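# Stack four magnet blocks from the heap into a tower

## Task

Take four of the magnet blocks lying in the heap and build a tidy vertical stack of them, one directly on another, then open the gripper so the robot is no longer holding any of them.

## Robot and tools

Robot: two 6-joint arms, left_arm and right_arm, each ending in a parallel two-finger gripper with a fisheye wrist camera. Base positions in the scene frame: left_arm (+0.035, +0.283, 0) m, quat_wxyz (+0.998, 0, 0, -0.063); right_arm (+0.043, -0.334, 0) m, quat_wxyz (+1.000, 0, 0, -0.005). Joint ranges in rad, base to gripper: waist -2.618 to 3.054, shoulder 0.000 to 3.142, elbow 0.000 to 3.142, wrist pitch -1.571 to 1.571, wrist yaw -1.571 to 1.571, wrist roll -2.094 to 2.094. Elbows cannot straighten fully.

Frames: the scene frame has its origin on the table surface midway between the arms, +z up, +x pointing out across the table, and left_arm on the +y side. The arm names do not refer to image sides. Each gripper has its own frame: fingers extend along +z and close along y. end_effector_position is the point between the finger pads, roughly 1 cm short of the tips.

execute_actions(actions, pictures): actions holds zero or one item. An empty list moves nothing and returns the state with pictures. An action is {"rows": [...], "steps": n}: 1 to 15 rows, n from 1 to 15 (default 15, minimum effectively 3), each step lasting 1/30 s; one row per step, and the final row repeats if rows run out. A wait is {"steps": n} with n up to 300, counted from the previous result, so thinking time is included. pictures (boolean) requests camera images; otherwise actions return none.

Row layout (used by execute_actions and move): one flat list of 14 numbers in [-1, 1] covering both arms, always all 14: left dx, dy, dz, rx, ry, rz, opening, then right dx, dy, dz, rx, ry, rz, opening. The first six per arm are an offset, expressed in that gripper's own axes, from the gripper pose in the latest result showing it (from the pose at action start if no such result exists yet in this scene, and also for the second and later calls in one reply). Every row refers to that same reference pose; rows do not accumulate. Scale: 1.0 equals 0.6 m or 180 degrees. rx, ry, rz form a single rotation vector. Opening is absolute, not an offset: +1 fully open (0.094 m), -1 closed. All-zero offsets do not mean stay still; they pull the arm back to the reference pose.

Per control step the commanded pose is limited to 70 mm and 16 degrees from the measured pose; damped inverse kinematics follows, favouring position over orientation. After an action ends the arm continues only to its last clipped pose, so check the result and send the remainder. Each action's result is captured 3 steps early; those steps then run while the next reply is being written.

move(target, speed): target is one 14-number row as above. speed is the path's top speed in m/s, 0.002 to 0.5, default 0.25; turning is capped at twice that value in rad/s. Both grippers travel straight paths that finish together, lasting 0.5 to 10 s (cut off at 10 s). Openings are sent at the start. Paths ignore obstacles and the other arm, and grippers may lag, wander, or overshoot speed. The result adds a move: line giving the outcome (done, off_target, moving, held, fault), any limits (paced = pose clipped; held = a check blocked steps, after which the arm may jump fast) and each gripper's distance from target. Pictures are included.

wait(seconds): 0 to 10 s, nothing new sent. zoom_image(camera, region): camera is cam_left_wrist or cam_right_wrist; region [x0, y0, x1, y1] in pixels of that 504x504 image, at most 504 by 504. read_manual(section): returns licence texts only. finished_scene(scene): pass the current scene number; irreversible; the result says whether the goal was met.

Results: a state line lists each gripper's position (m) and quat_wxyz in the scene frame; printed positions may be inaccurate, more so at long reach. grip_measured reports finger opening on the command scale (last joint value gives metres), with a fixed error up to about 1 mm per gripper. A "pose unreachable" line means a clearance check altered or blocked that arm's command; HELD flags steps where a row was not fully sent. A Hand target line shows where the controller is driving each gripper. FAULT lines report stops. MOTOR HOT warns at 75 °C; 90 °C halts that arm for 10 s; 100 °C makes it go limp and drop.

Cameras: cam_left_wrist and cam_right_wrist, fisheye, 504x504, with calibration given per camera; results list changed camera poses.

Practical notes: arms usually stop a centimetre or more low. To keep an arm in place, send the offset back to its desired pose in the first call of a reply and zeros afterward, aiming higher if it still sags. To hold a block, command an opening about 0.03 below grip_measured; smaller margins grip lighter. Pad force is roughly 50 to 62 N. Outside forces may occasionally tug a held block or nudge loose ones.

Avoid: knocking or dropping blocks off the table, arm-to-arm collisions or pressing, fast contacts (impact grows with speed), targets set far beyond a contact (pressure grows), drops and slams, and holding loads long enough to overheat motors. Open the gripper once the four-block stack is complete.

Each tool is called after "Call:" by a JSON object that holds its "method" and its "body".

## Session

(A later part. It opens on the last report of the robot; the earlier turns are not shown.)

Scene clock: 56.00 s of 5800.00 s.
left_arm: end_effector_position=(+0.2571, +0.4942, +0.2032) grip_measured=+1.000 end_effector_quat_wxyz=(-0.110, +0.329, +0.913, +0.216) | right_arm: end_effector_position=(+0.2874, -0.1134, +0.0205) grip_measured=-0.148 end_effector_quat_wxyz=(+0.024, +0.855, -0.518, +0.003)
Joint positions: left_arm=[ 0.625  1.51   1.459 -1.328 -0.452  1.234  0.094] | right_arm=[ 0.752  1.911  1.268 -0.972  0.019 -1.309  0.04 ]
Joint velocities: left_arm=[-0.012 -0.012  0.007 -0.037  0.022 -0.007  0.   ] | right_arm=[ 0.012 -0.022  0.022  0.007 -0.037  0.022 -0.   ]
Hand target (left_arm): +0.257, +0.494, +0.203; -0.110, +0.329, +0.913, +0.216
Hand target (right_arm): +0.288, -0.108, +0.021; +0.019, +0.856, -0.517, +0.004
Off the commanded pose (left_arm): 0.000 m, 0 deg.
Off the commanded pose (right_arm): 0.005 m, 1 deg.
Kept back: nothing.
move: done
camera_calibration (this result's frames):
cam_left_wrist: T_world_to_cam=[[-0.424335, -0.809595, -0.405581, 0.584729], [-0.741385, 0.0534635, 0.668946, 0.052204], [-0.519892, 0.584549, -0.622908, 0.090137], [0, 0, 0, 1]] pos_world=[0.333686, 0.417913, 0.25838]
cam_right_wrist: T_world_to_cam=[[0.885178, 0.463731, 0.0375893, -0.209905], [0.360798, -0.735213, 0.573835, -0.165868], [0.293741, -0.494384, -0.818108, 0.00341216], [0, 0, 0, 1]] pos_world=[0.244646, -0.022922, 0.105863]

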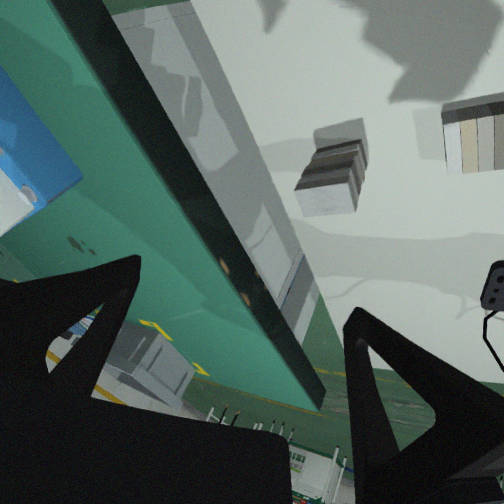

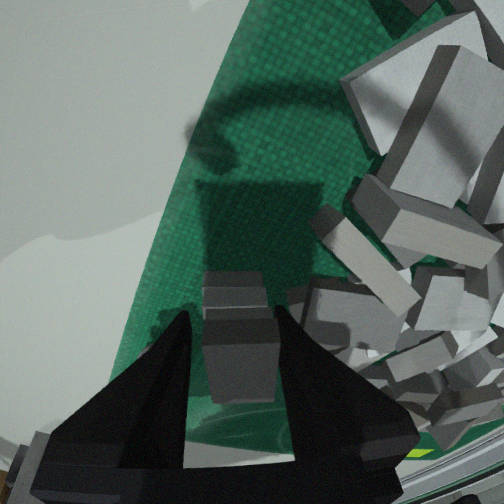

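Call:
{"method": "execute_actions", "body": {"actions": [{"rows":[[0,0,0,0,0,0,1,0,0,0,0,0,0,-0.25],[0,0,0,0,0,0,1,0,0,0,0,0,0,-0.3],[0,0,0,0,0,0,1,0,0,0,0,0,0,-0.34],[0,0,0,0,0,0,1,0,0,0,0,0,0,-0.37],[0,0,0,0,0,0,1,0,0,0,0,0,0,-0.4],[0,0,0,0,0,0,1,0,0,0,0,0,0,-0.43],[0,0,0,0,0,0,1,0,0,0,0,0,0,-0.46],[0,0,0,0,0,0,1,0,0,0,0,0,0,-0.49],[0,0,0,0,0,0,1,0,0,0,0,0,0,-0.52]],"steps":15}]}}

Call:
{"method": "move", "body": {"target": [0,0,0,0,0,0,1,0,0,0,0,0,0,-0.52]}}

Call:
{"method": "move", "body": {"target": [0,0,0,0,0,0,1,0,0,0,0,0,0,-0.1]}}

Call:
{"method": "move", "body": {"target": [0,0,0,0,0,0,1,-0.005,-0.01,-0.11,0,0,0,-0.1]}}

Call:
{"method": "move", "body": {"target": [0,0,0,0,0,0,1,0,0,0,0,0,0.5,0.35], "speed": 0.5}}

Scene clock: 56.53 s of 5800.00 s.
left_arm: end_effector_position=(+0.2571, +0.4942, +0.2032) grip_measured=+1.000 end_effector_quat_wxyz=(-0.110, +0.329, +0.913, +0.216) | right_arm: end_effector_position=(+0.2878, -0.1133, +0.0205) grip_measured=-0.461 end_effector_quat_wxyz=(+0.023, +0.855, -0.519, +0.004)
Joint positions: left_arm=[ 0.625  1.51   1.459 -1.328 -0.452  1.234  0.094] | right_arm=[ 0.752  1.911  1.268 -0.971  0.02  -1.308  0.025]
Joint velocities: left_arm=[ 0.017 -0.012  0.022 -0.007  0.007  0.007  0.   ] | right_arm=[-0.007 -0.012  0.012 -0.051 -0.007  0.037 -0.   ]
Steps of this call (steps 1 to 4: nothing new was sent; steps 5 to 16: the first 12 steps of this action). Readings (end_effector_position):
5: left_arm (+0.2571, +0.4942, +0.2032) | right_arm (+0.2876, -0.1133, +0.0205)
6: left_arm (+0.2571, +0.4942, +0.2032) | right_arm (+0.2876, -0.1133, +0.0205)
8: left_arm (+0.2571, +0.4942, +0.2032) | right_arm (+0.2878, -0.1132, +0.0205)
12: left_arm (+0.2571, +0.4942, +0.2032) | right_arm (+0.2878, -0.1133, +0.0205)
16: the state above

Scene clock: 57.27 s of 5800.00 s.
left_arm: end_effector_position=(+0.2571, +0.4942, +0.2032) grip_measured=+1.000 end_effector_quat_wxyz=(-0.110, +0.329, +0.913, +0.216) | right_arm: end_effector_position=(+0.2878, -0.1133, +0.0205) grip_measured=-0.461 end_effector_quat_wxyz=(+0.023, +0.855, -0.519, +0.004)
Joint positions: left_arm=[ 0.625  1.51   1.459 -1.328 -0.452  1.234  0.094] | right_arm=[ 0.752  1.911  1.268 -0.971  0.02  -1.308  0.025]
Joint velocities: left_arm=[-0.007 -0.007 -0.027  0.037  0.051 -0.022  0.   ] | right_arm=[-0.012  0.002  0.002 -0.066 -0.007  0.007  0.001]
Hand target (left_arm): +0.257, +0.494, +0.203; -0.110, +0.329, +0.913, +0.216
Hand target (right_arm): +0.288, -0.113, +0.020; +0.023, +0.855, -0.519, +0.004
Off your previous action's commanded pose (left_arm): 0.000 m, 0 deg at its last step (step 3 of this call).
Off your previous action's commanded pose (right_arm): 0.000 m, 0 deg at its last step (step 3 of this call).
Off the commanded pose (left_arm): 0.000 m, 0 deg.
Off the commanded pose (right_arm): 0.000 m, 0 deg.
Kept back: nothing.
move: done
camera_calibration (this result's frames):
cam_left_wrist: T_world_to_cam=[[-0.424335, -0.809595, -0.405581, 0.584729], [-0.741385, 0.0534635, 0.668946, 0.052204], [-0.519892, 0.584549, -0.622908, 0.090137], [0, 0, 0, 1]] pos_world=[0.333686, 0.417913, 0.25838]
cam_right_wrist: T_world_to_cam=[[0.885276, 0.463405, 0.03927, -0.210405], [0.359592, -0.735604, 0.574092, -0.165582], [0.294924, -0.494108, -0.817849, 0.00305419], [0, 0, 0, 1]] pos_world=[0.244908, -0.0227905, 0.10582]

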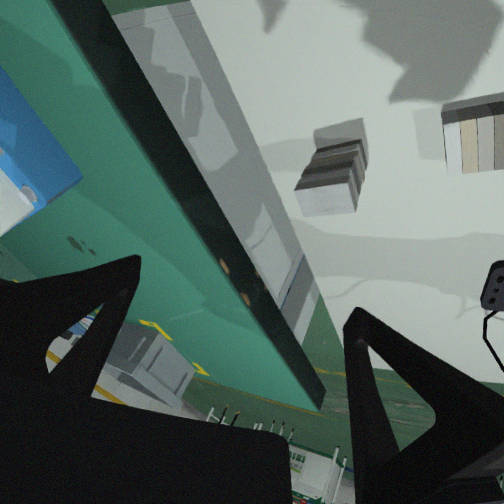

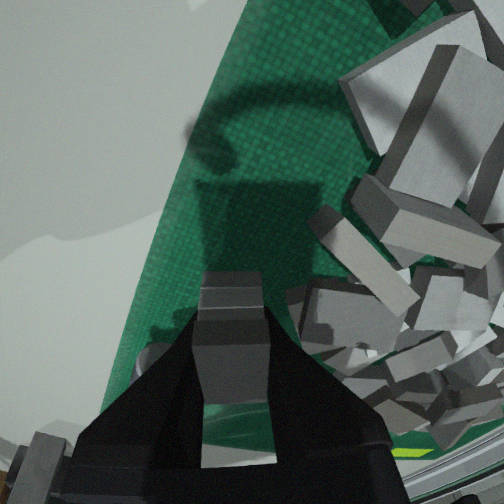

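Scene clock: 57.77 s of 5800.00 s.
left_arm: end_effector_position=(+0.2571, +0.4942, +0.2032) grip_measured=+1.000 end_effector_quat_wxyz=(-0.110, +0.329, +0.913, +0.216) | right_arm: end_effector_position=(+0.2878, -0.1133, +0.0205) grip_measured=-0.102 end_effector_quat_wxyz=(+0.023, +0.855, -0.519, +0.004)
Joint positions: left_arm=[ 0.625  1.51   1.459 -1.328 -0.452  1.234  0.094] | right_arm=[ 0.752  1.911  1.268 -0.971  0.02  -1.308  0.042]
Joint velocities: left_arm=[-0.007 -0.007  0.037 -0.022 -0.037 -0.007  0.   ] | right_arm=[-0.002 -0.012 -0.007 -0.037 -0.139 -0.007 -0.   ]
Hand target (left_arm): +0.257, +0.494, +0.203; -0.110, +0.329, +0.913, +0.216
Hand target (right_arm): +0.288, -0.113, +0.020; +0.023, +0.855, -0.519, +0.004
Off the commanded pose (left_arm): 0.000 m, 0 deg.
Off the commanded pose (right_arm): 0.000 m, 0 deg.
Kept back: nothing.
move: done
camera_calibration (this result's frames):
cam_left_wrist: T_world_to_cam=[[-0.424335, -0.809595, -0.405581, 0.584729], [-0.741385, 0.0534635, 0.668946, 0.052204], [-0.519892, 0.584549, -0.622908, 0.090137], [0, 0, 0, 1]] pos_world=[0.333686, 0.417913, 0.25838]
cam_right_wrist: T_world_to_cam=[[0.885276, 0.463405, 0.03927, -0.210405], [0.359592, -0.735604, 0.574092, -0.165582], [0.294924, -0.494108, -0.817849, 0.00305419], [0, 0, 0, 1]] pos_world=[0.244908, -0.0227905, 0.10582]

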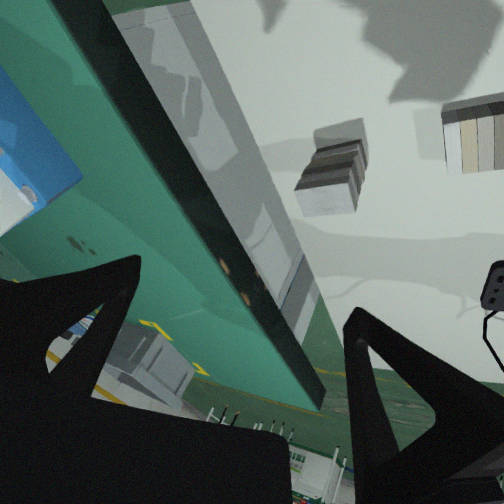

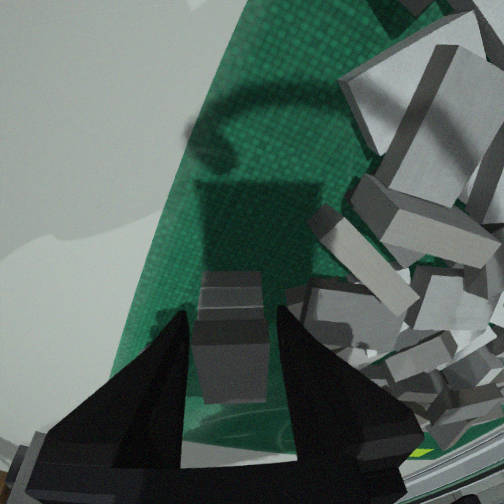

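Scene clock: 58.83 s of 5800.00 s.
left_arm: end_effector_position=(+0.2571, +0.4942, +0.2032) grip_measured=+1.000 end_effector_quat_wxyz=(-0.110, +0.329, +0.913, +0.216) | right_arm: end_effector_position=(+0.2914, -0.1100, +0.0766) grip_measured=-0.102 end_effector_quat_wxyz=(+0.034, +0.853, -0.520, +0.001)
Joint positions: left_arm=[ 0.625  1.51   1.459 -1.328 -0.452  1.234  0.094] | right_arm=[ 0.752  1.887  1.468 -1.216  0.02  -1.304  0.042]
Joint velocities: left_arm=[-0.012 -0.007  0.012 -0.066  0.007  0.007  0.   ] | right_arm=[ 0.002 -0.002 -0.017 -0.022 -0.037  0.022  0.   ]
Hand target (left_arm): +0.257, +0.494, +0.203; -0.110, +0.329, +0.913, +0.216
Hand target (right_arm): +0.292, -0.105, +0.086; +0.023, +0.855, -0.519, +0.004
Off the commanded pose (left_arm): 0.000 m, 0 deg.
Off the commanded pose (right_arm): 0.011 m, 1 deg.
Kept back: nothing.
move: off_target (right_arm)
camera_calibration (this result's frames):
cam_left_wrist: T_world_to_cam=[[-0.424335, -0.809595, -0.405581, 0.584729], [-0.741385, 0.0534635, 0.668946, 0.052204], [-0.519892, 0.584549, -0.622908, 0.090137], [0, 0, 0, 1]] pos_world=[0.333686, 0.417913, 0.25838]
cam_right_wrist: T_world_to_cam=[[0.887841, 0.459781, 0.0184295, -0.216899], [0.365352, -0.728715, 0.579217, -0.197953], [0.279742, -0.507519, -0.814965, 0.0522248], [0, 0, 0, 1]] pos_world=[0.250285, -0.0180204, 0.161216]

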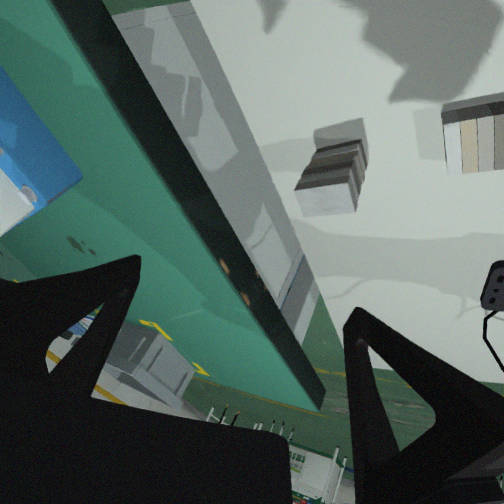

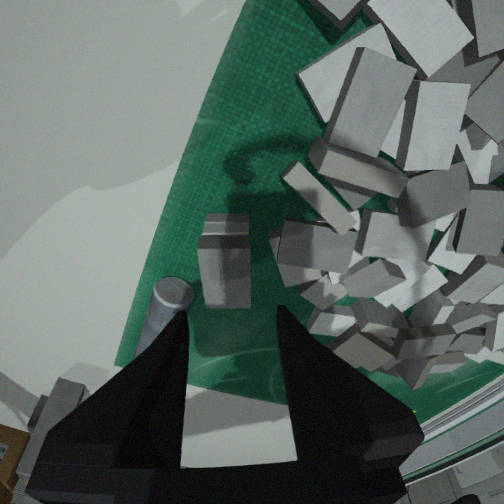

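Scene clock: 61.17 s of 5800.00 s.
left_arm: end_effector_position=(+0.2571, +0.4942, +0.2032) grip_measured=+1.000 end_effector_quat_wxyz=(-0.110, +0.329, +0.913, +0.216) | right_arm: end_effector_position=(+0.2914, -0.1100, +0.0766) grip_measured=+0.348 end_effector_quat_wxyz=(-0.024, -0.240, +0.970, -0.024)
Joint positions: left_arm=[ 0.625  1.51   1.459 -1.328 -0.452  1.234  0.094] | right_arm=[ 0.752  1.887  1.468 -1.216  0.02   0.257  0.063]
Joint velocities: left_arm=[-0.002 -0.012 -0.007  0.037 -0.037 -0.022  0.   ] | right_arm=[ 0.012 -0.032  0.002 -0.022 -0.007 -0.081  0.   ]
Hand target (left_arm): +0.257, +0.494, +0.203; -0.110, +0.329, +0.913, +0.216
Hand target (right_arm): +0.291, -0.110, +0.077; -0.023, -0.236, +0.971, -0.024
Off the commanded pose (left_arm): 0.000 m, 0 deg.
Off the commanded pose (right_arm): 0.000 m, 1 deg.
Kept back: nothing.
move: done
camera_calibration (this result's frames):
cam_left_wrist: T_world_to_cam=[[-0.424335, -0.809595, -0.405581, 0.584729], [-0.741385, 0.0534635, 0.668946, 0.052204], [-0.519892, 0.584549, -0.622908, 0.090137], [0, 0, 0, 1]] pos_world=[0.333686, 0.417913, 0.25838]
cam_right_wrist: T_world_to_cam=[[0.468882, -0.876321, 0.110505, -0.248756], [-0.738625, -0.320416, 0.593099, 0.167618], [-0.484338, -0.359715, -0.79751, 0.289821], [0, 0, 0, 1]] pos_world=[0.380816, -0.0600295, 0.15921]

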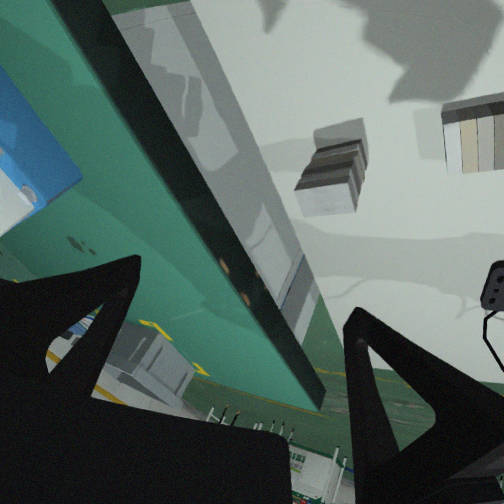

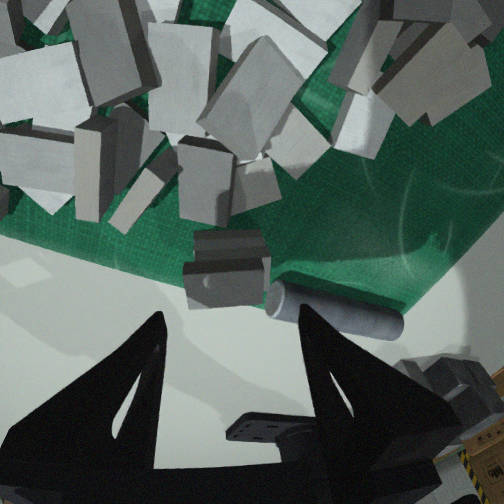

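Call:
{"method": "move", "body": {"target": [0,0,0,0,0,0,1,0,0.004,0.05,0.015,0,0,0.15], "speed": 0.15}}

Call:
{"method": "zoom_image", "body": {"camera": "cam_right_wrist", "region": [130,210,350,400]}}

Scene clock: 62.30 s of 5800.00 s.
left_arm: end_effector_position=(+0.2571, +0.4942, +0.2032) grip_measured=+1.000 end_effector_quat_wxyz=(-0.110, +0.329, +0.913, +0.216) | right_arm: end_effector_position=(+0.2888, -0.1111, +0.0483) grip_measured=+0.152 end_effector_quat_wxyz=(-0.027, -0.240, +0.970, -0.042)
Joint positions: left_arm=[ 0.625  1.51   1.459 -1.328 -0.452  1.234  0.094] | right_arm=[ 0.77   1.924  1.399 -1.134  0.047  0.277  0.054]
Joint velocities: left_arm=[-0.017  0.007 -0.007 -0.022 -0.022 -0.051  0.   ] | right_arm=[-0.002 -0.007 -0.002  0.022 -0.095 -0.022  0.   ]
Hand target (left_arm): +0.257, +0.494, +0.203; -0.110, +0.329, +0.913, +0.216
Hand target (right_arm): +0.290, -0.110, +0.047; -0.018, -0.241, +0.969, -0.047
Off the commanded pose (left_arm): 0.000 m, 0 deg.
Off the commanded pose (right_arm): 0.002 m, 1 deg.
Kept back: nothing.
move: done
camera_calibration (this result's frames):
cam_left_wrist: T_world_to_cam=[[-0.424335, -0.809595, -0.405581, 0.584729], [-0.741385, 0.0534635, 0.668946, 0.052204], [-0.519892, 0.584549, -0.622908, 0.090137], [0, 0, 0, 1]] pos_world=[0.333686, 0.417913, 0.25838]
cam_right_wrist: T_world_to_cam=[[0.468376, -0.871849, 0.143193, -0.24634], [-0.740261, -0.298763, 0.602291, 0.18451], [-0.482326, -0.388099, -0.785329, 0.261251], [0, 0, 0, 1]] pos_world=[0.377974, -0.0582553, 0.129314]

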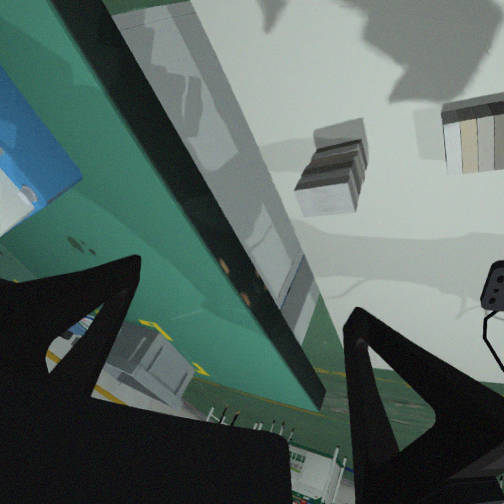

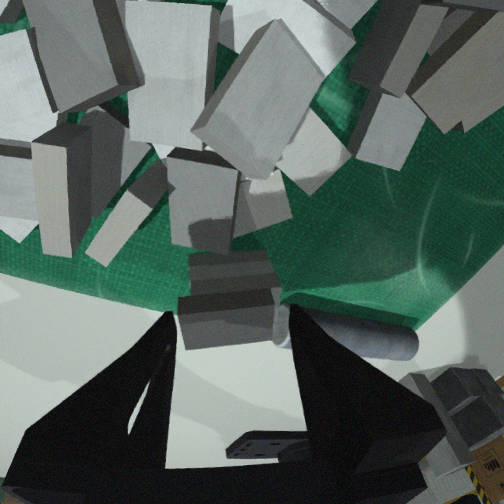

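Region (130, 210, 350, 400) of cam_right_wrist's 504x504 image, scaled by 2.291, with more detail than that image has; it fills the top 435 rows of this view, and the rest is white.

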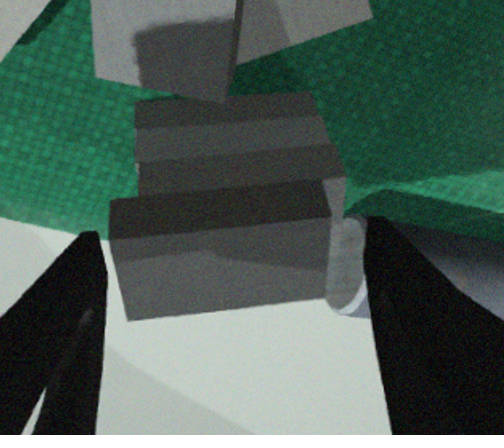

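Call:
{"method": "move", "body": {"target": [0,0,0,0,0,0,1,-0.008,0.006,0.027,-0.022,0,0,0.15], "speed": 0.08}}

Scene clock: 63.33 s of 5800.00 s.
left_arm: end_effector_position=(+0.2571, +0.4942, +0.2032) grip_measured=+1.000 end_effector_quat_wxyz=(-0.110, +0.329, +0.913, +0.216) | right_arm: end_effector_position=(+0.2894, -0.1077, +0.0352) grip_measured=+0.152 end_effector_quat_wxyz=(-0.035, -0.240, +0.970, -0.016)
Joint positions: left_arm=[ 0.625  1.51   1.459 -1.328 -0.452  1.234  0.094] | right_arm=[ 0.749  1.939  1.367 -1.076 -0.004  0.253  0.054]
Joint velocities: left_arm=[-0.012 -0.022 -0.002  0.007  0.007 -0.022  0.   ] | right_arm=[ 0.002 -0.002 -0.002  0.007 -0.051 -0.066  0.001]
Hand target (left_arm): +0.257, +0.494, +0.203; -0.110, +0.329, +0.913, +0.216
Hand target (right_arm): +0.291, -0.107, +0.032; -0.035, -0.239, +0.970, -0.008
Off the commanded pose (left_arm): 0.000 m, 0 deg.
Off the commanded pose (right_arm): 0.004 m, 1 deg.
Kept back: nothing.
move: done
camera_calibration (this result's frames):
cam_left_wrist: T_world_to_cam=[[-0.424335, -0.809595, -0.405581, 0.584729], [-0.741385, 0.0534635, 0.668946, 0.052204], [-0.519892, 0.584549, -0.622908, 0.090137], [0, 0, 0, 1]] pos_world=[0.333686, 0.417913, 0.25838]
cam_right_wrist: T_world_to_cam=[[0.470271, -0.877911, 0.090101, -0.241139], [-0.723786, -0.325254, 0.608559, 0.186014], [-0.504955, -0.351401, -0.788377, 0.263199], [0, 0, 0, 1]] pos_world=[0.380938, -0.0587083, 0.116026]

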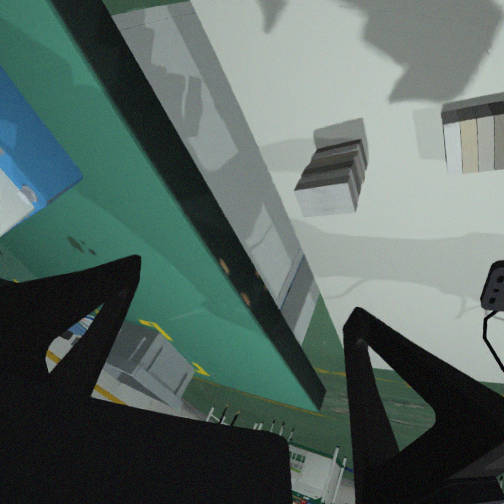

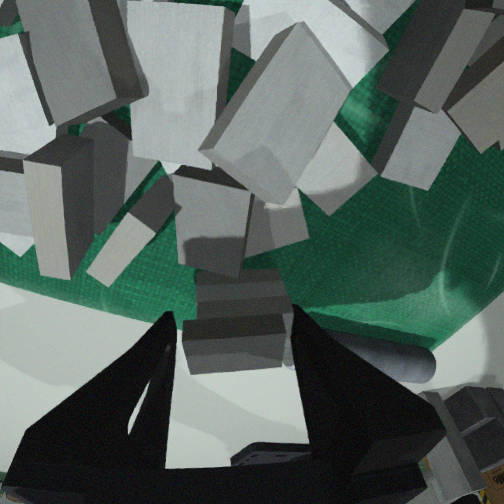

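Call:
{"method": "move", "body": {"target": [0,0,0,0,0,0,1,0,-0.004,0.02,0,0,0,0.15], "speed": 0.06}}

Call:
{"method": "zoom_image", "body": {"camera": "cam_right_wrist", "region": [130,230,350,420]}}

Scene clock: 64.27 s of 5800.00 s.
left_arm: end_effector_position=(+0.2571, +0.4942, +0.2032) grip_measured=+1.000 end_effector_quat_wxyz=(-0.110, +0.329, +0.913, +0.216) | right_arm: end_effector_position=(+0.2883, -0.1087, +0.0292) grip_measured=+0.152 end_effector_quat_wxyz=(-0.034, -0.240, +0.970, -0.016)
Joint positions: left_arm=[ 0.625  1.51   1.459 -1.328 -0.452  1.234  0.094] | right_arm=[ 0.749  1.939  1.342 -1.048 -0.004  0.252  0.054]
Joint velocities: left_arm=[ 0.007  0.002 -0.007 -0.022  0.022  0.022  0.   ] | right_arm=[-0.022  0.017 -0.002 -0.007 -0.007  0.066  0.   ]
Hand target (left_arm): +0.257, +0.494, +0.203; -0.110, +0.329, +0.913, +0.216
Hand target (right_arm): +0.290, -0.111, +0.023; -0.035, -0.240, +0.970, -0.016
Off the commanded pose (left_arm): 0.000 m, 0 deg.
Off the commanded pose (right_arm): 0.006 m, 0 deg.
Kept back: nothing.
move: done
camera_calibration (this result's frames):
cam_left_wrist: T_world_to_cam=[[-0.424335, -0.809595, -0.405581, 0.584729], [-0.741385, 0.0534635, 0.668946, 0.052204], [-0.519892, 0.584549, -0.622908, 0.090137], [0, 0, 0, 1]] pos_world=[0.333686, 0.417913, 0.25838]
cam_right_wrist: T_world_to_cam=[[0.470765, -0.877718, 0.089396, -0.241056], [-0.724716, -0.326924, 0.606554, 0.188712], [-0.503158, -0.350331, -0.79, 0.257189], [0, 0, 0, 1]] pos_world=[0.37965, -0.0597837, 0.110265]

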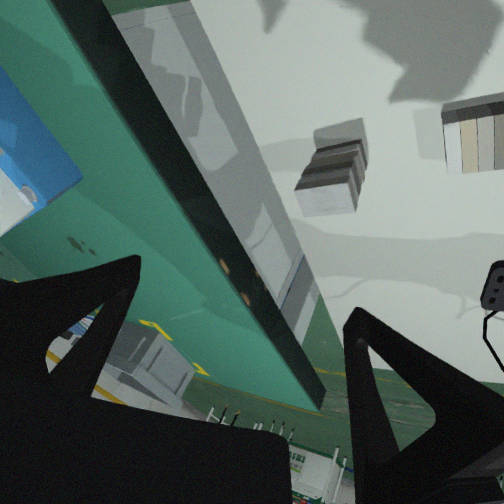

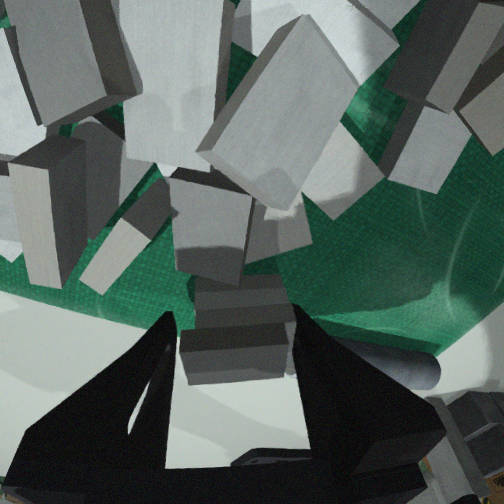

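Region (130, 230, 350, 420) of cam_right_wrist's 504x504 image, scaled by 2.291, with more detail than that image has; it fills the top 435 rows of this view, and the rest is white.

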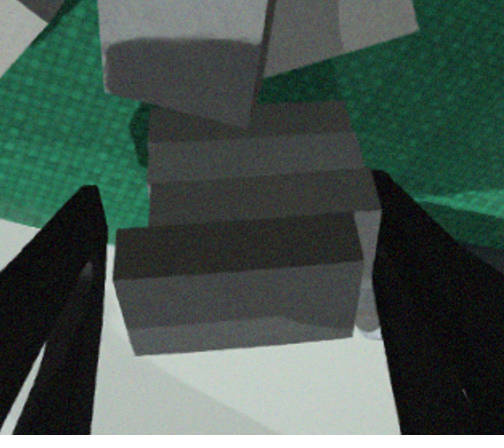

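Call:
{"method": "move", "body": {"target": [0,0,0,0,0,0,1,0,-0.006,0.022,0,0,0,0.15], "speed": 0.06}}

Call:
{"method": "zoom_image", "body": {"camera": "cam_right_wrist", "region": [130,230,350,420]}}

Scene clock: 65.20 s of 5800.00 s.
left_arm: end_effector_position=(+0.2571, +0.4942, +0.2032) grip_measured=+1.000 end_effector_quat_wxyz=(-0.110, +0.329, +0.913, +0.216) | right_arm: end_effector_position=(+0.2873, -0.1097, +0.0226) grip_measured=+0.152 end_effector_quat_wxyz=(-0.032, -0.242, +0.970, -0.015)
Joint positions: left_arm=[ 0.625  1.51   1.459 -1.328 -0.452  1.234  0.094] | right_arm=[ 0.749  1.939  1.314 -1.016 -0.004  0.249  0.054]
Joint velocities: left_arm=[ 0.002 -0.007  0.012 -0.007  0.007 -0.007  0.   ] | right_arm=[ 0.012  0.012 -0.007 -0.007  0.007  0.066 -0.   ]
Hand target (left_arm): +0.257, +0.494, +0.203; -0.110, +0.329, +0.913, +0.216
Hand target (right_arm): +0.289, -0.113, +0.016; -0.033, -0.240, +0.970, -0.016
Off the commanded pose (left_arm): 0.000 m, 0 deg.
Off the commanded pose (right_arm): 0.007 m, 0 deg.
Kept back: nothing.
move: done
camera_calibration (this result's frames):
cam_left_wrist: T_world_to_cam=[[-0.424335, -0.809595, -0.405581, 0.584729], [-0.741385, 0.0534635, 0.668946, 0.052204], [-0.519892, 0.584549, -0.622908, 0.090137], [0, 0, 0, 1]] pos_world=[0.333686, 0.417913, 0.25838]
cam_right_wrist: T_world_to_cam=[[0.473482, -0.876392, 0.0880506, -0.24141], [-0.725542, -0.331387, 0.603134, 0.191494], [-0.499403, -0.349457, -0.792765, 0.250175], [0, 0, 0, 1]] pos_world=[0.378179, -0.0606855, 0.104089]

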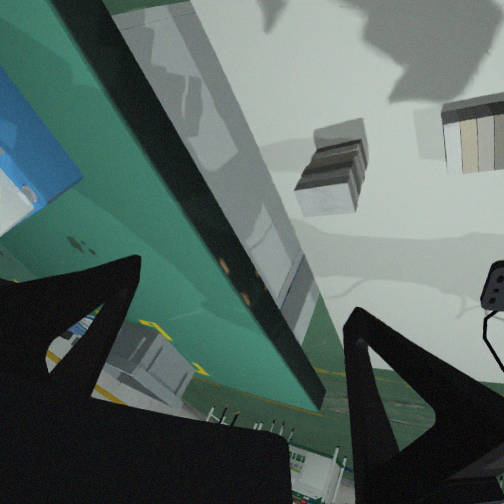

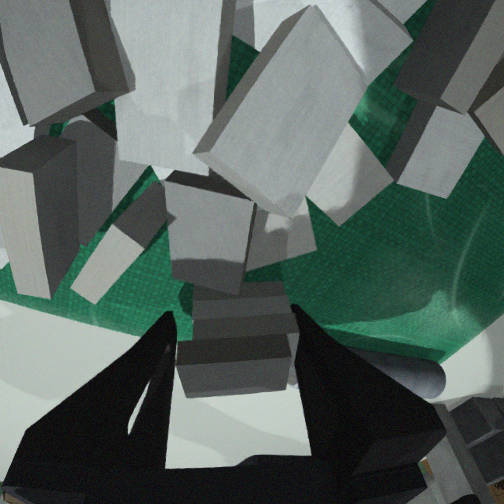

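Region (130, 230, 350, 420) of cam_right_wrist's 504x504 image, scaled by 2.291, with more detail than that image has; it fills the top 435 rows of this view, and the rest is white.

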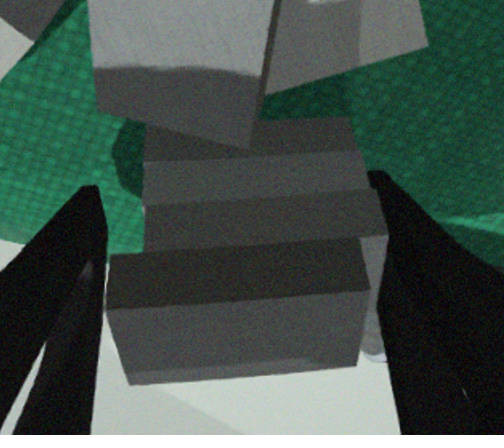

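A little lower, then squeeze.

Call:
{"method": "move", "body": {"target": [0,0,0,0,0,0,1,0,-0.006,0.015,0,0,0,0.15], "speed": 0.06}}

Call:
{"method": "execute_actions", "body": {"actions": [{"rows":[[0,0,0,0,0,0,1,0,0,0,0,0,0,0.12],[0,0,0,0,0,0,1,0,0,0,0,0,0,0.09],[0,0,0,0,0,0,1,0,0,0,0,0,0,0.06],[0,0,0,0,0,0,1,0,0,0,0,0,0,0.03],[0,0,0,0,0,0,1,0,0,0,0,0,0,0],[0,0,0,0,0,0,1,0,0,0,0,0,0,-0.03],[0,0,0,0,0,0,1,0,0,0,0,0,0,-0.06],[0,0,0,0,0,0,1,0,0,0,0,0,0,-0.09],[0,0,0,0,0,0,1,0,0,0,0,0,0,-0.12],[0,0,0,0,0,0,1,0,0,0,0,0,0,-0.15],[0,0,0,0,0,0,1,0,0,0,0,0,0,-0.2]],"steps":15}]}}

Call:
{"method": "move", "body": {"target": [0,0,0,0,0,0,1,0,0,0,0,0,0,-0.2]}}

Call:
{"method": "move", "body": {"target": [0,0,0,0,0,0,1,0,0,0,0,0,0,0.12]}}

Call:
{"method": "move", "body": {"target": [0,0,0,0,0,0,1,-0.012,0,-0.11,0,0,0,0.12]}}

Call:
{"method": "zoom_image", "body": {"camera": "cam_right_wrist", "region": [150,190,320,340]}}

Scene clock: 66.17 s of 5800.00 s.
left_arm: end_effector_position=(+0.2571, +0.4942, +0.2032) grip_measured=+1.000 end_effector_quat_wxyz=(-0.110, +0.329, +0.913, +0.216) | right_arm: end_effector_position=(+0.2863, -0.1106, +0.0186) grip_measured=+0.152 end_effector_quat_wxyz=(-0.031, -0.244, +0.969, -0.014)
Joint positions: left_arm=[ 0.625  1.51   1.459 -1.328 -0.452  1.234  0.094] | right_arm=[ 0.749  1.939  1.297 -0.998 -0.004  0.245  0.054]
Joint velocities: left_arm=[-0.002  0.002 -0.007  0.081 -0.007 -0.037  0.   ] | right_arm=[-0.007 -0.012 -0.002  0.066  0.022 -0.022 -0.   ]
Hand target (left_arm): +0.257, +0.494, +0.203; -0.110, +0.329, +0.913, +0.216
Hand target (right_arm): +0.288, -0.113, +0.014; -0.032, -0.242, +0.970, -0.015
Off the commanded pose (left_arm): 0.000 m, 0 deg.
Off the commanded pose (right_arm): 0.006 m, 0 deg.
Kept back: nothing.
move: done
camera_calibration (this result's frames):
cam_left_wrist: T_world_to_cam=[[-0.424335, -0.809595, -0.405581, 0.584729], [-0.741385, 0.0534635, 0.668946, 0.052204], [-0.519892, 0.584549, -0.622908, 0.090137], [0, 0, 0, 1]] pos_world=[0.333686, 0.417913, 0.25838]
cam_right_wrist: T_world_to_cam=[[0.476754, -0.874669, 0.0875207, -0.242121], [-0.724686, -0.334734, 0.602315, 0.19225], [-0.49753, -0.350581, -0.793446, 0.245603], [0, 0, 0, 1]] pos_world=[0.376948, -0.0613194, 0.100268]

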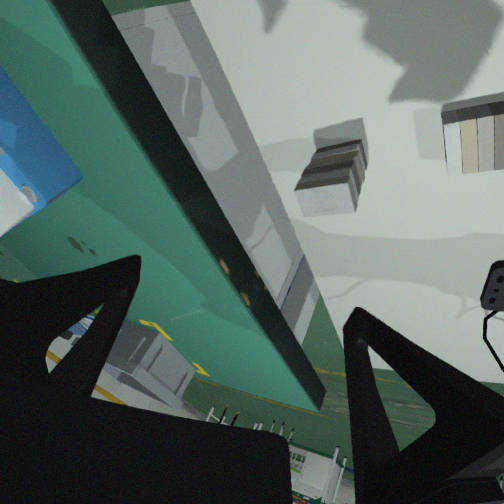

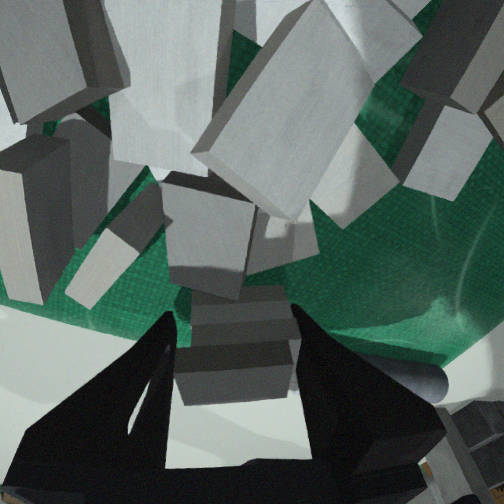

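Scene clock: 66.57 s of 5800.00 s.
left_arm: end_effector_position=(+0.2571, +0.4942, +0.2032) grip_measured=+1.000 end_effector_quat_wxyz=(-0.110, +0.329, +0.913, +0.216) | right_arm: end_effector_position=(+0.2863, -0.1106, +0.0186) grip_measured=-0.121 end_effector_quat_wxyz=(-0.031, -0.244, +0.969, -0.014)
Joint positions: left_arm=[ 0.625  1.51   1.459 -1.328 -0.452  1.234  0.094] | right_arm=[ 0.749  1.939  1.297 -0.998 -0.004  0.245  0.041]
Joint velocities: left_arm=[-0.007  0.007 -0.017 -0.022 -0.066 -0.051  0.   ] | right_arm=[ 0.002 -0.012 -0.007 -0.037  0.007 -0.007 -0.001]
Steps of this call (steps 1 to 12: the first 12 steps of this action). Readings (end_effector_position):
1: left_arm (+0.2571, +0.4942, +0.2032) | right_arm (+0.2864, -0.1105, +0.0186)
2: left_arm (+0.2571, +0.4942, +0.2032) | right_arm (+0.2864, -0.1105, +0.0186)
4: left_arm (+0.2571, +0.4942, +0.2032) | right_arm (+0.2864, -0.1106, +0.0186)
8: left_arm (+0.2571, +0.4942, +0.2032) | right_arm (+0.2864, -0.1107, +0.0186)
12: the state above

Scene clock: 67.30 s of 5800.00 s.
left_arm: end_effector_position=(+0.2571, +0.4942, +0.2032) grip_measured=+1.000 end_effector_quat_wxyz=(-0.110, +0.329, +0.913, +0.216) | right_arm: end_effector_position=(+0.2863, -0.1106, +0.0186) grip_measured=-0.121 end_effector_quat_wxyz=(-0.031, -0.244, +0.969, -0.014)
Joint positions: left_arm=[ 0.625  1.51   1.459 -1.328 -0.452  1.234  0.094] | right_arm=[ 0.749  1.939  1.297 -0.998 -0.004  0.245  0.041]
Joint velocities: left_arm=[-0.002 -0.002  0.002  0.037 -0.007 -0.022  0.   ] | right_arm=[-0.002 -0.002 -0.007 -0.037 -0.022 -0.007  0.   ]
Hand target (left_arm): +0.257, +0.494, +0.203; -0.110, +0.329, +0.913, +0.216
Hand target (right_arm): +0.286, -0.111, +0.019; -0.031, -0.244, +0.969, -0.014
Off your previous action's commanded pose (left_arm): 0.000 m, 0 deg at its last step (step 3 of this call).
Off your previous action's commanded pose (right_arm): 0.000 m, 0 deg at its last step (step 3 of this call).
Off the commanded pose (left_arm): 0.000 m, 0 deg.
Off the commanded pose (right_arm): 0.000 m, 0 deg.
Kept back: nothing.
move: done
camera_calibration (this result's frames):
cam_left_wrist: T_world_to_cam=[[-0.424335, -0.809595, -0.405581, 0.584729], [-0.741385, 0.0534635, 0.668946, 0.052204], [-0.519892, 0.584549, -0.622908, 0.090137], [0, 0, 0, 1]] pos_world=[0.333686, 0.417913, 0.25838]
cam_right_wrist: T_world_to_cam=[[0.476754, -0.874632, 0.087889, -0.24219], [-0.724831, -0.334583, 0.602224, 0.192327], [-0.497318, -0.350817, -0.793475, 0.245521], [0, 0, 0, 1]] pos_world=[0.376971, -0.0613443, 0.100277]

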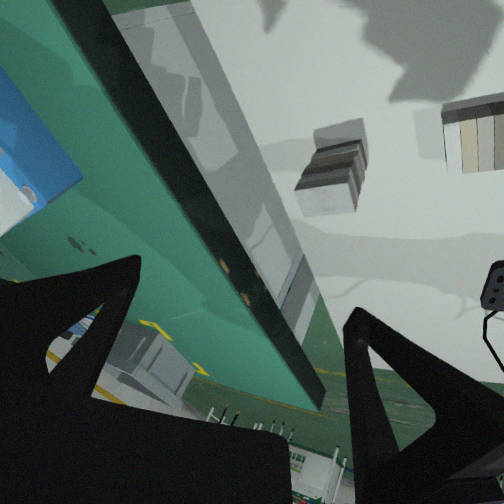

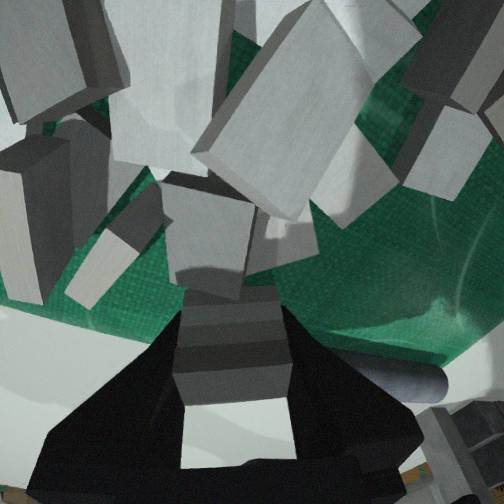

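Scene clock: 67.80 s of 5800.00 s.
left_arm: end_effector_position=(+0.2571, +0.4942, +0.2032) grip_measured=+1.000 end_effector_quat_wxyz=(-0.110, +0.329, +0.913, +0.216) | right_arm: end_effector_position=(+0.2863, -0.1106, +0.0186) grip_measured=+0.118 end_effector_quat_wxyz=(-0.031, -0.244, +0.969, -0.014)
Joint positions: left_arm=[ 0.625  1.51   1.459 -1.328 -0.452  1.234  0.094] | right_arm=[ 0.749  1.939  1.297 -0.998 -0.004  0.245  0.053]
Joint velocities: left_arm=[ 0.012 -0.027  0.007  0.081  0.022  0.081  0.   ] | right_arm=[-0.002 -0.012  0.007 -0.051 -0.051 -0.007 -0.   ]
Hand target (left_arm): +0.257, +0.494, +0.203; -0.110, +0.329, +0.913, +0.216
Hand target (right_arm): +0.286, -0.111, +0.019; -0.031, -0.244, +0.969, -0.014
Off the commanded pose (left_arm): 0.000 m, 0 deg.
Off the commanded pose (right_arm): 0.000 m, 0 deg.
Kept back: nothing.
move: done
camera_calibration (this result's frames):
cam_left_wrist: T_world_to_cam=[[-0.424335, -0.809595, -0.405581, 0.584729], [-0.741385, 0.0534635, 0.668946, 0.052204], [-0.519892, 0.584549, -0.622908, 0.090137], [0, 0, 0, 1]] pos_world=[0.333686, 0.417913, 0.25838]
cam_right_wrist: T_world_to_cam=[[0.476754, -0.874632, 0.087889, -0.24219], [-0.724831, -0.334583, 0.602224, 0.192327], [-0.497318, -0.350817, -0.793475, 0.245521], [0, 0, 0, 1]] pos_world=[0.376971, -0.0613443, 0.100277]

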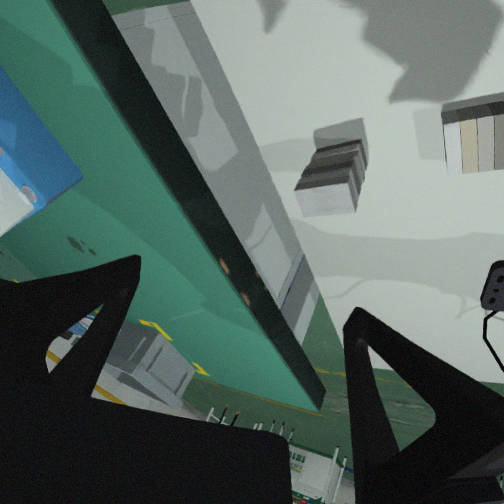

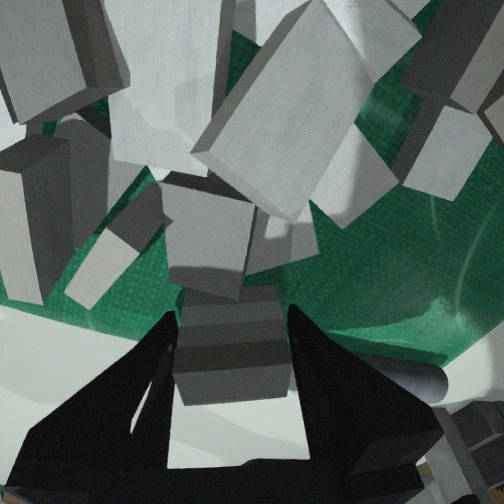

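Scene clock: 68.87 s of 5800.00 s.
left_arm: end_effector_position=(+0.2571, +0.4942, +0.2032) grip_measured=+1.000 end_effector_quat_wxyz=(-0.110, +0.329, +0.913, +0.216) | right_arm: end_effector_position=(+0.2898, -0.1074, +0.0739) grip_measured=+0.118 end_effector_quat_wxyz=(-0.045, -0.244, +0.969, -0.022)
Joint positions: left_arm=[ 0.625  1.51   1.459 -1.328 -0.452  1.234  0.094] | right_arm=[ 0.749  1.925  1.505 -1.251 -0.004  0.245  0.053]
Joint velocities: left_arm=[-0.002 -0.002 -0.012 -0.007 -0.037  0.037  0.   ] | right_arm=[ 0.012 -0.007 -0.007 -0.037 -0.007 -0.022  0.   ]
Hand target (left_arm): +0.257, +0.494, +0.203; -0.110, +0.329, +0.913, +0.216
Hand target (right_arm): +0.295, -0.104, +0.084; -0.031, -0.244, +0.969, -0.014
Off the commanded pose (left_arm): 0.000 m, 0 deg.
Off the commanded pose (right_arm): 0.012 m, 2 deg.
Kept back: nothing.
move: off_target (right_arm)
camera_calibration (this result's frames):
cam_left_wrist: T_world_to_cam=[[-0.424335, -0.809595, -0.405581, 0.584729], [-0.741385, 0.0534635, 0.668946, 0.052204], [-0.519892, 0.584549, -0.622908, 0.090137], [0, 0, 0, 1]] pos_world=[0.333686, 0.417913, 0.25838]
cam_right_wrist: T_world_to_cam=[[0.478899, -0.872679, 0.0953229, -0.246897], [-0.710451, -0.321493, 0.626021, 0.15809], [-0.51567, -0.367523, -0.773959, 0.294338], [0, 0, 0, 1]] pos_world=[0.382335, -0.0564615, 0.152373]

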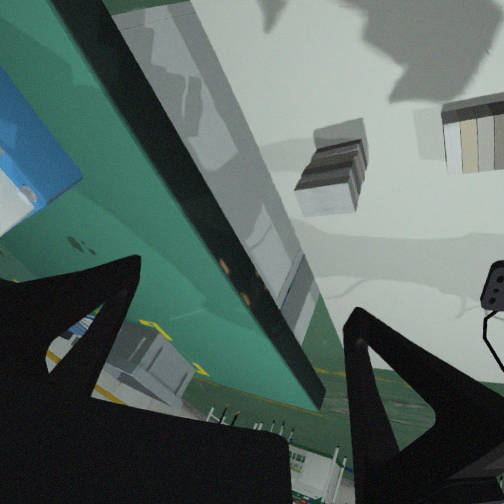

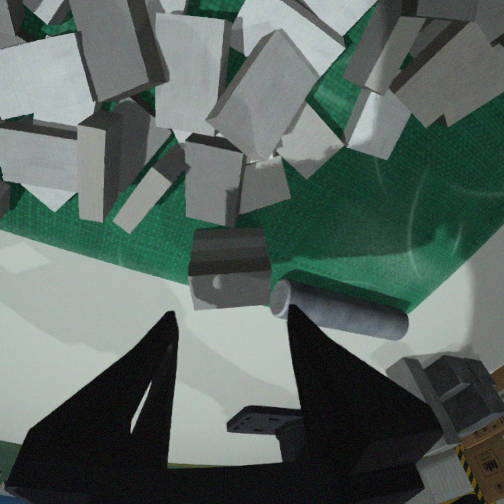

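Region (150, 190, 320, 340) of cam_right_wrist's 504x504 image, scaled by 2.965, with more detail than that image has; it fills the top 445 rows of this view, and the rest is white.

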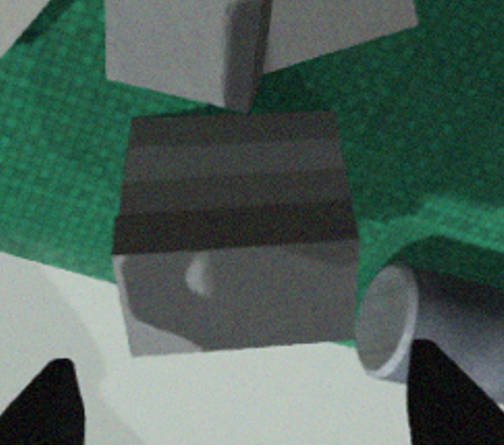

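Call:
{"method": "finished_scene", "body": {"scene": 2}}

The scene is finished: the task was done.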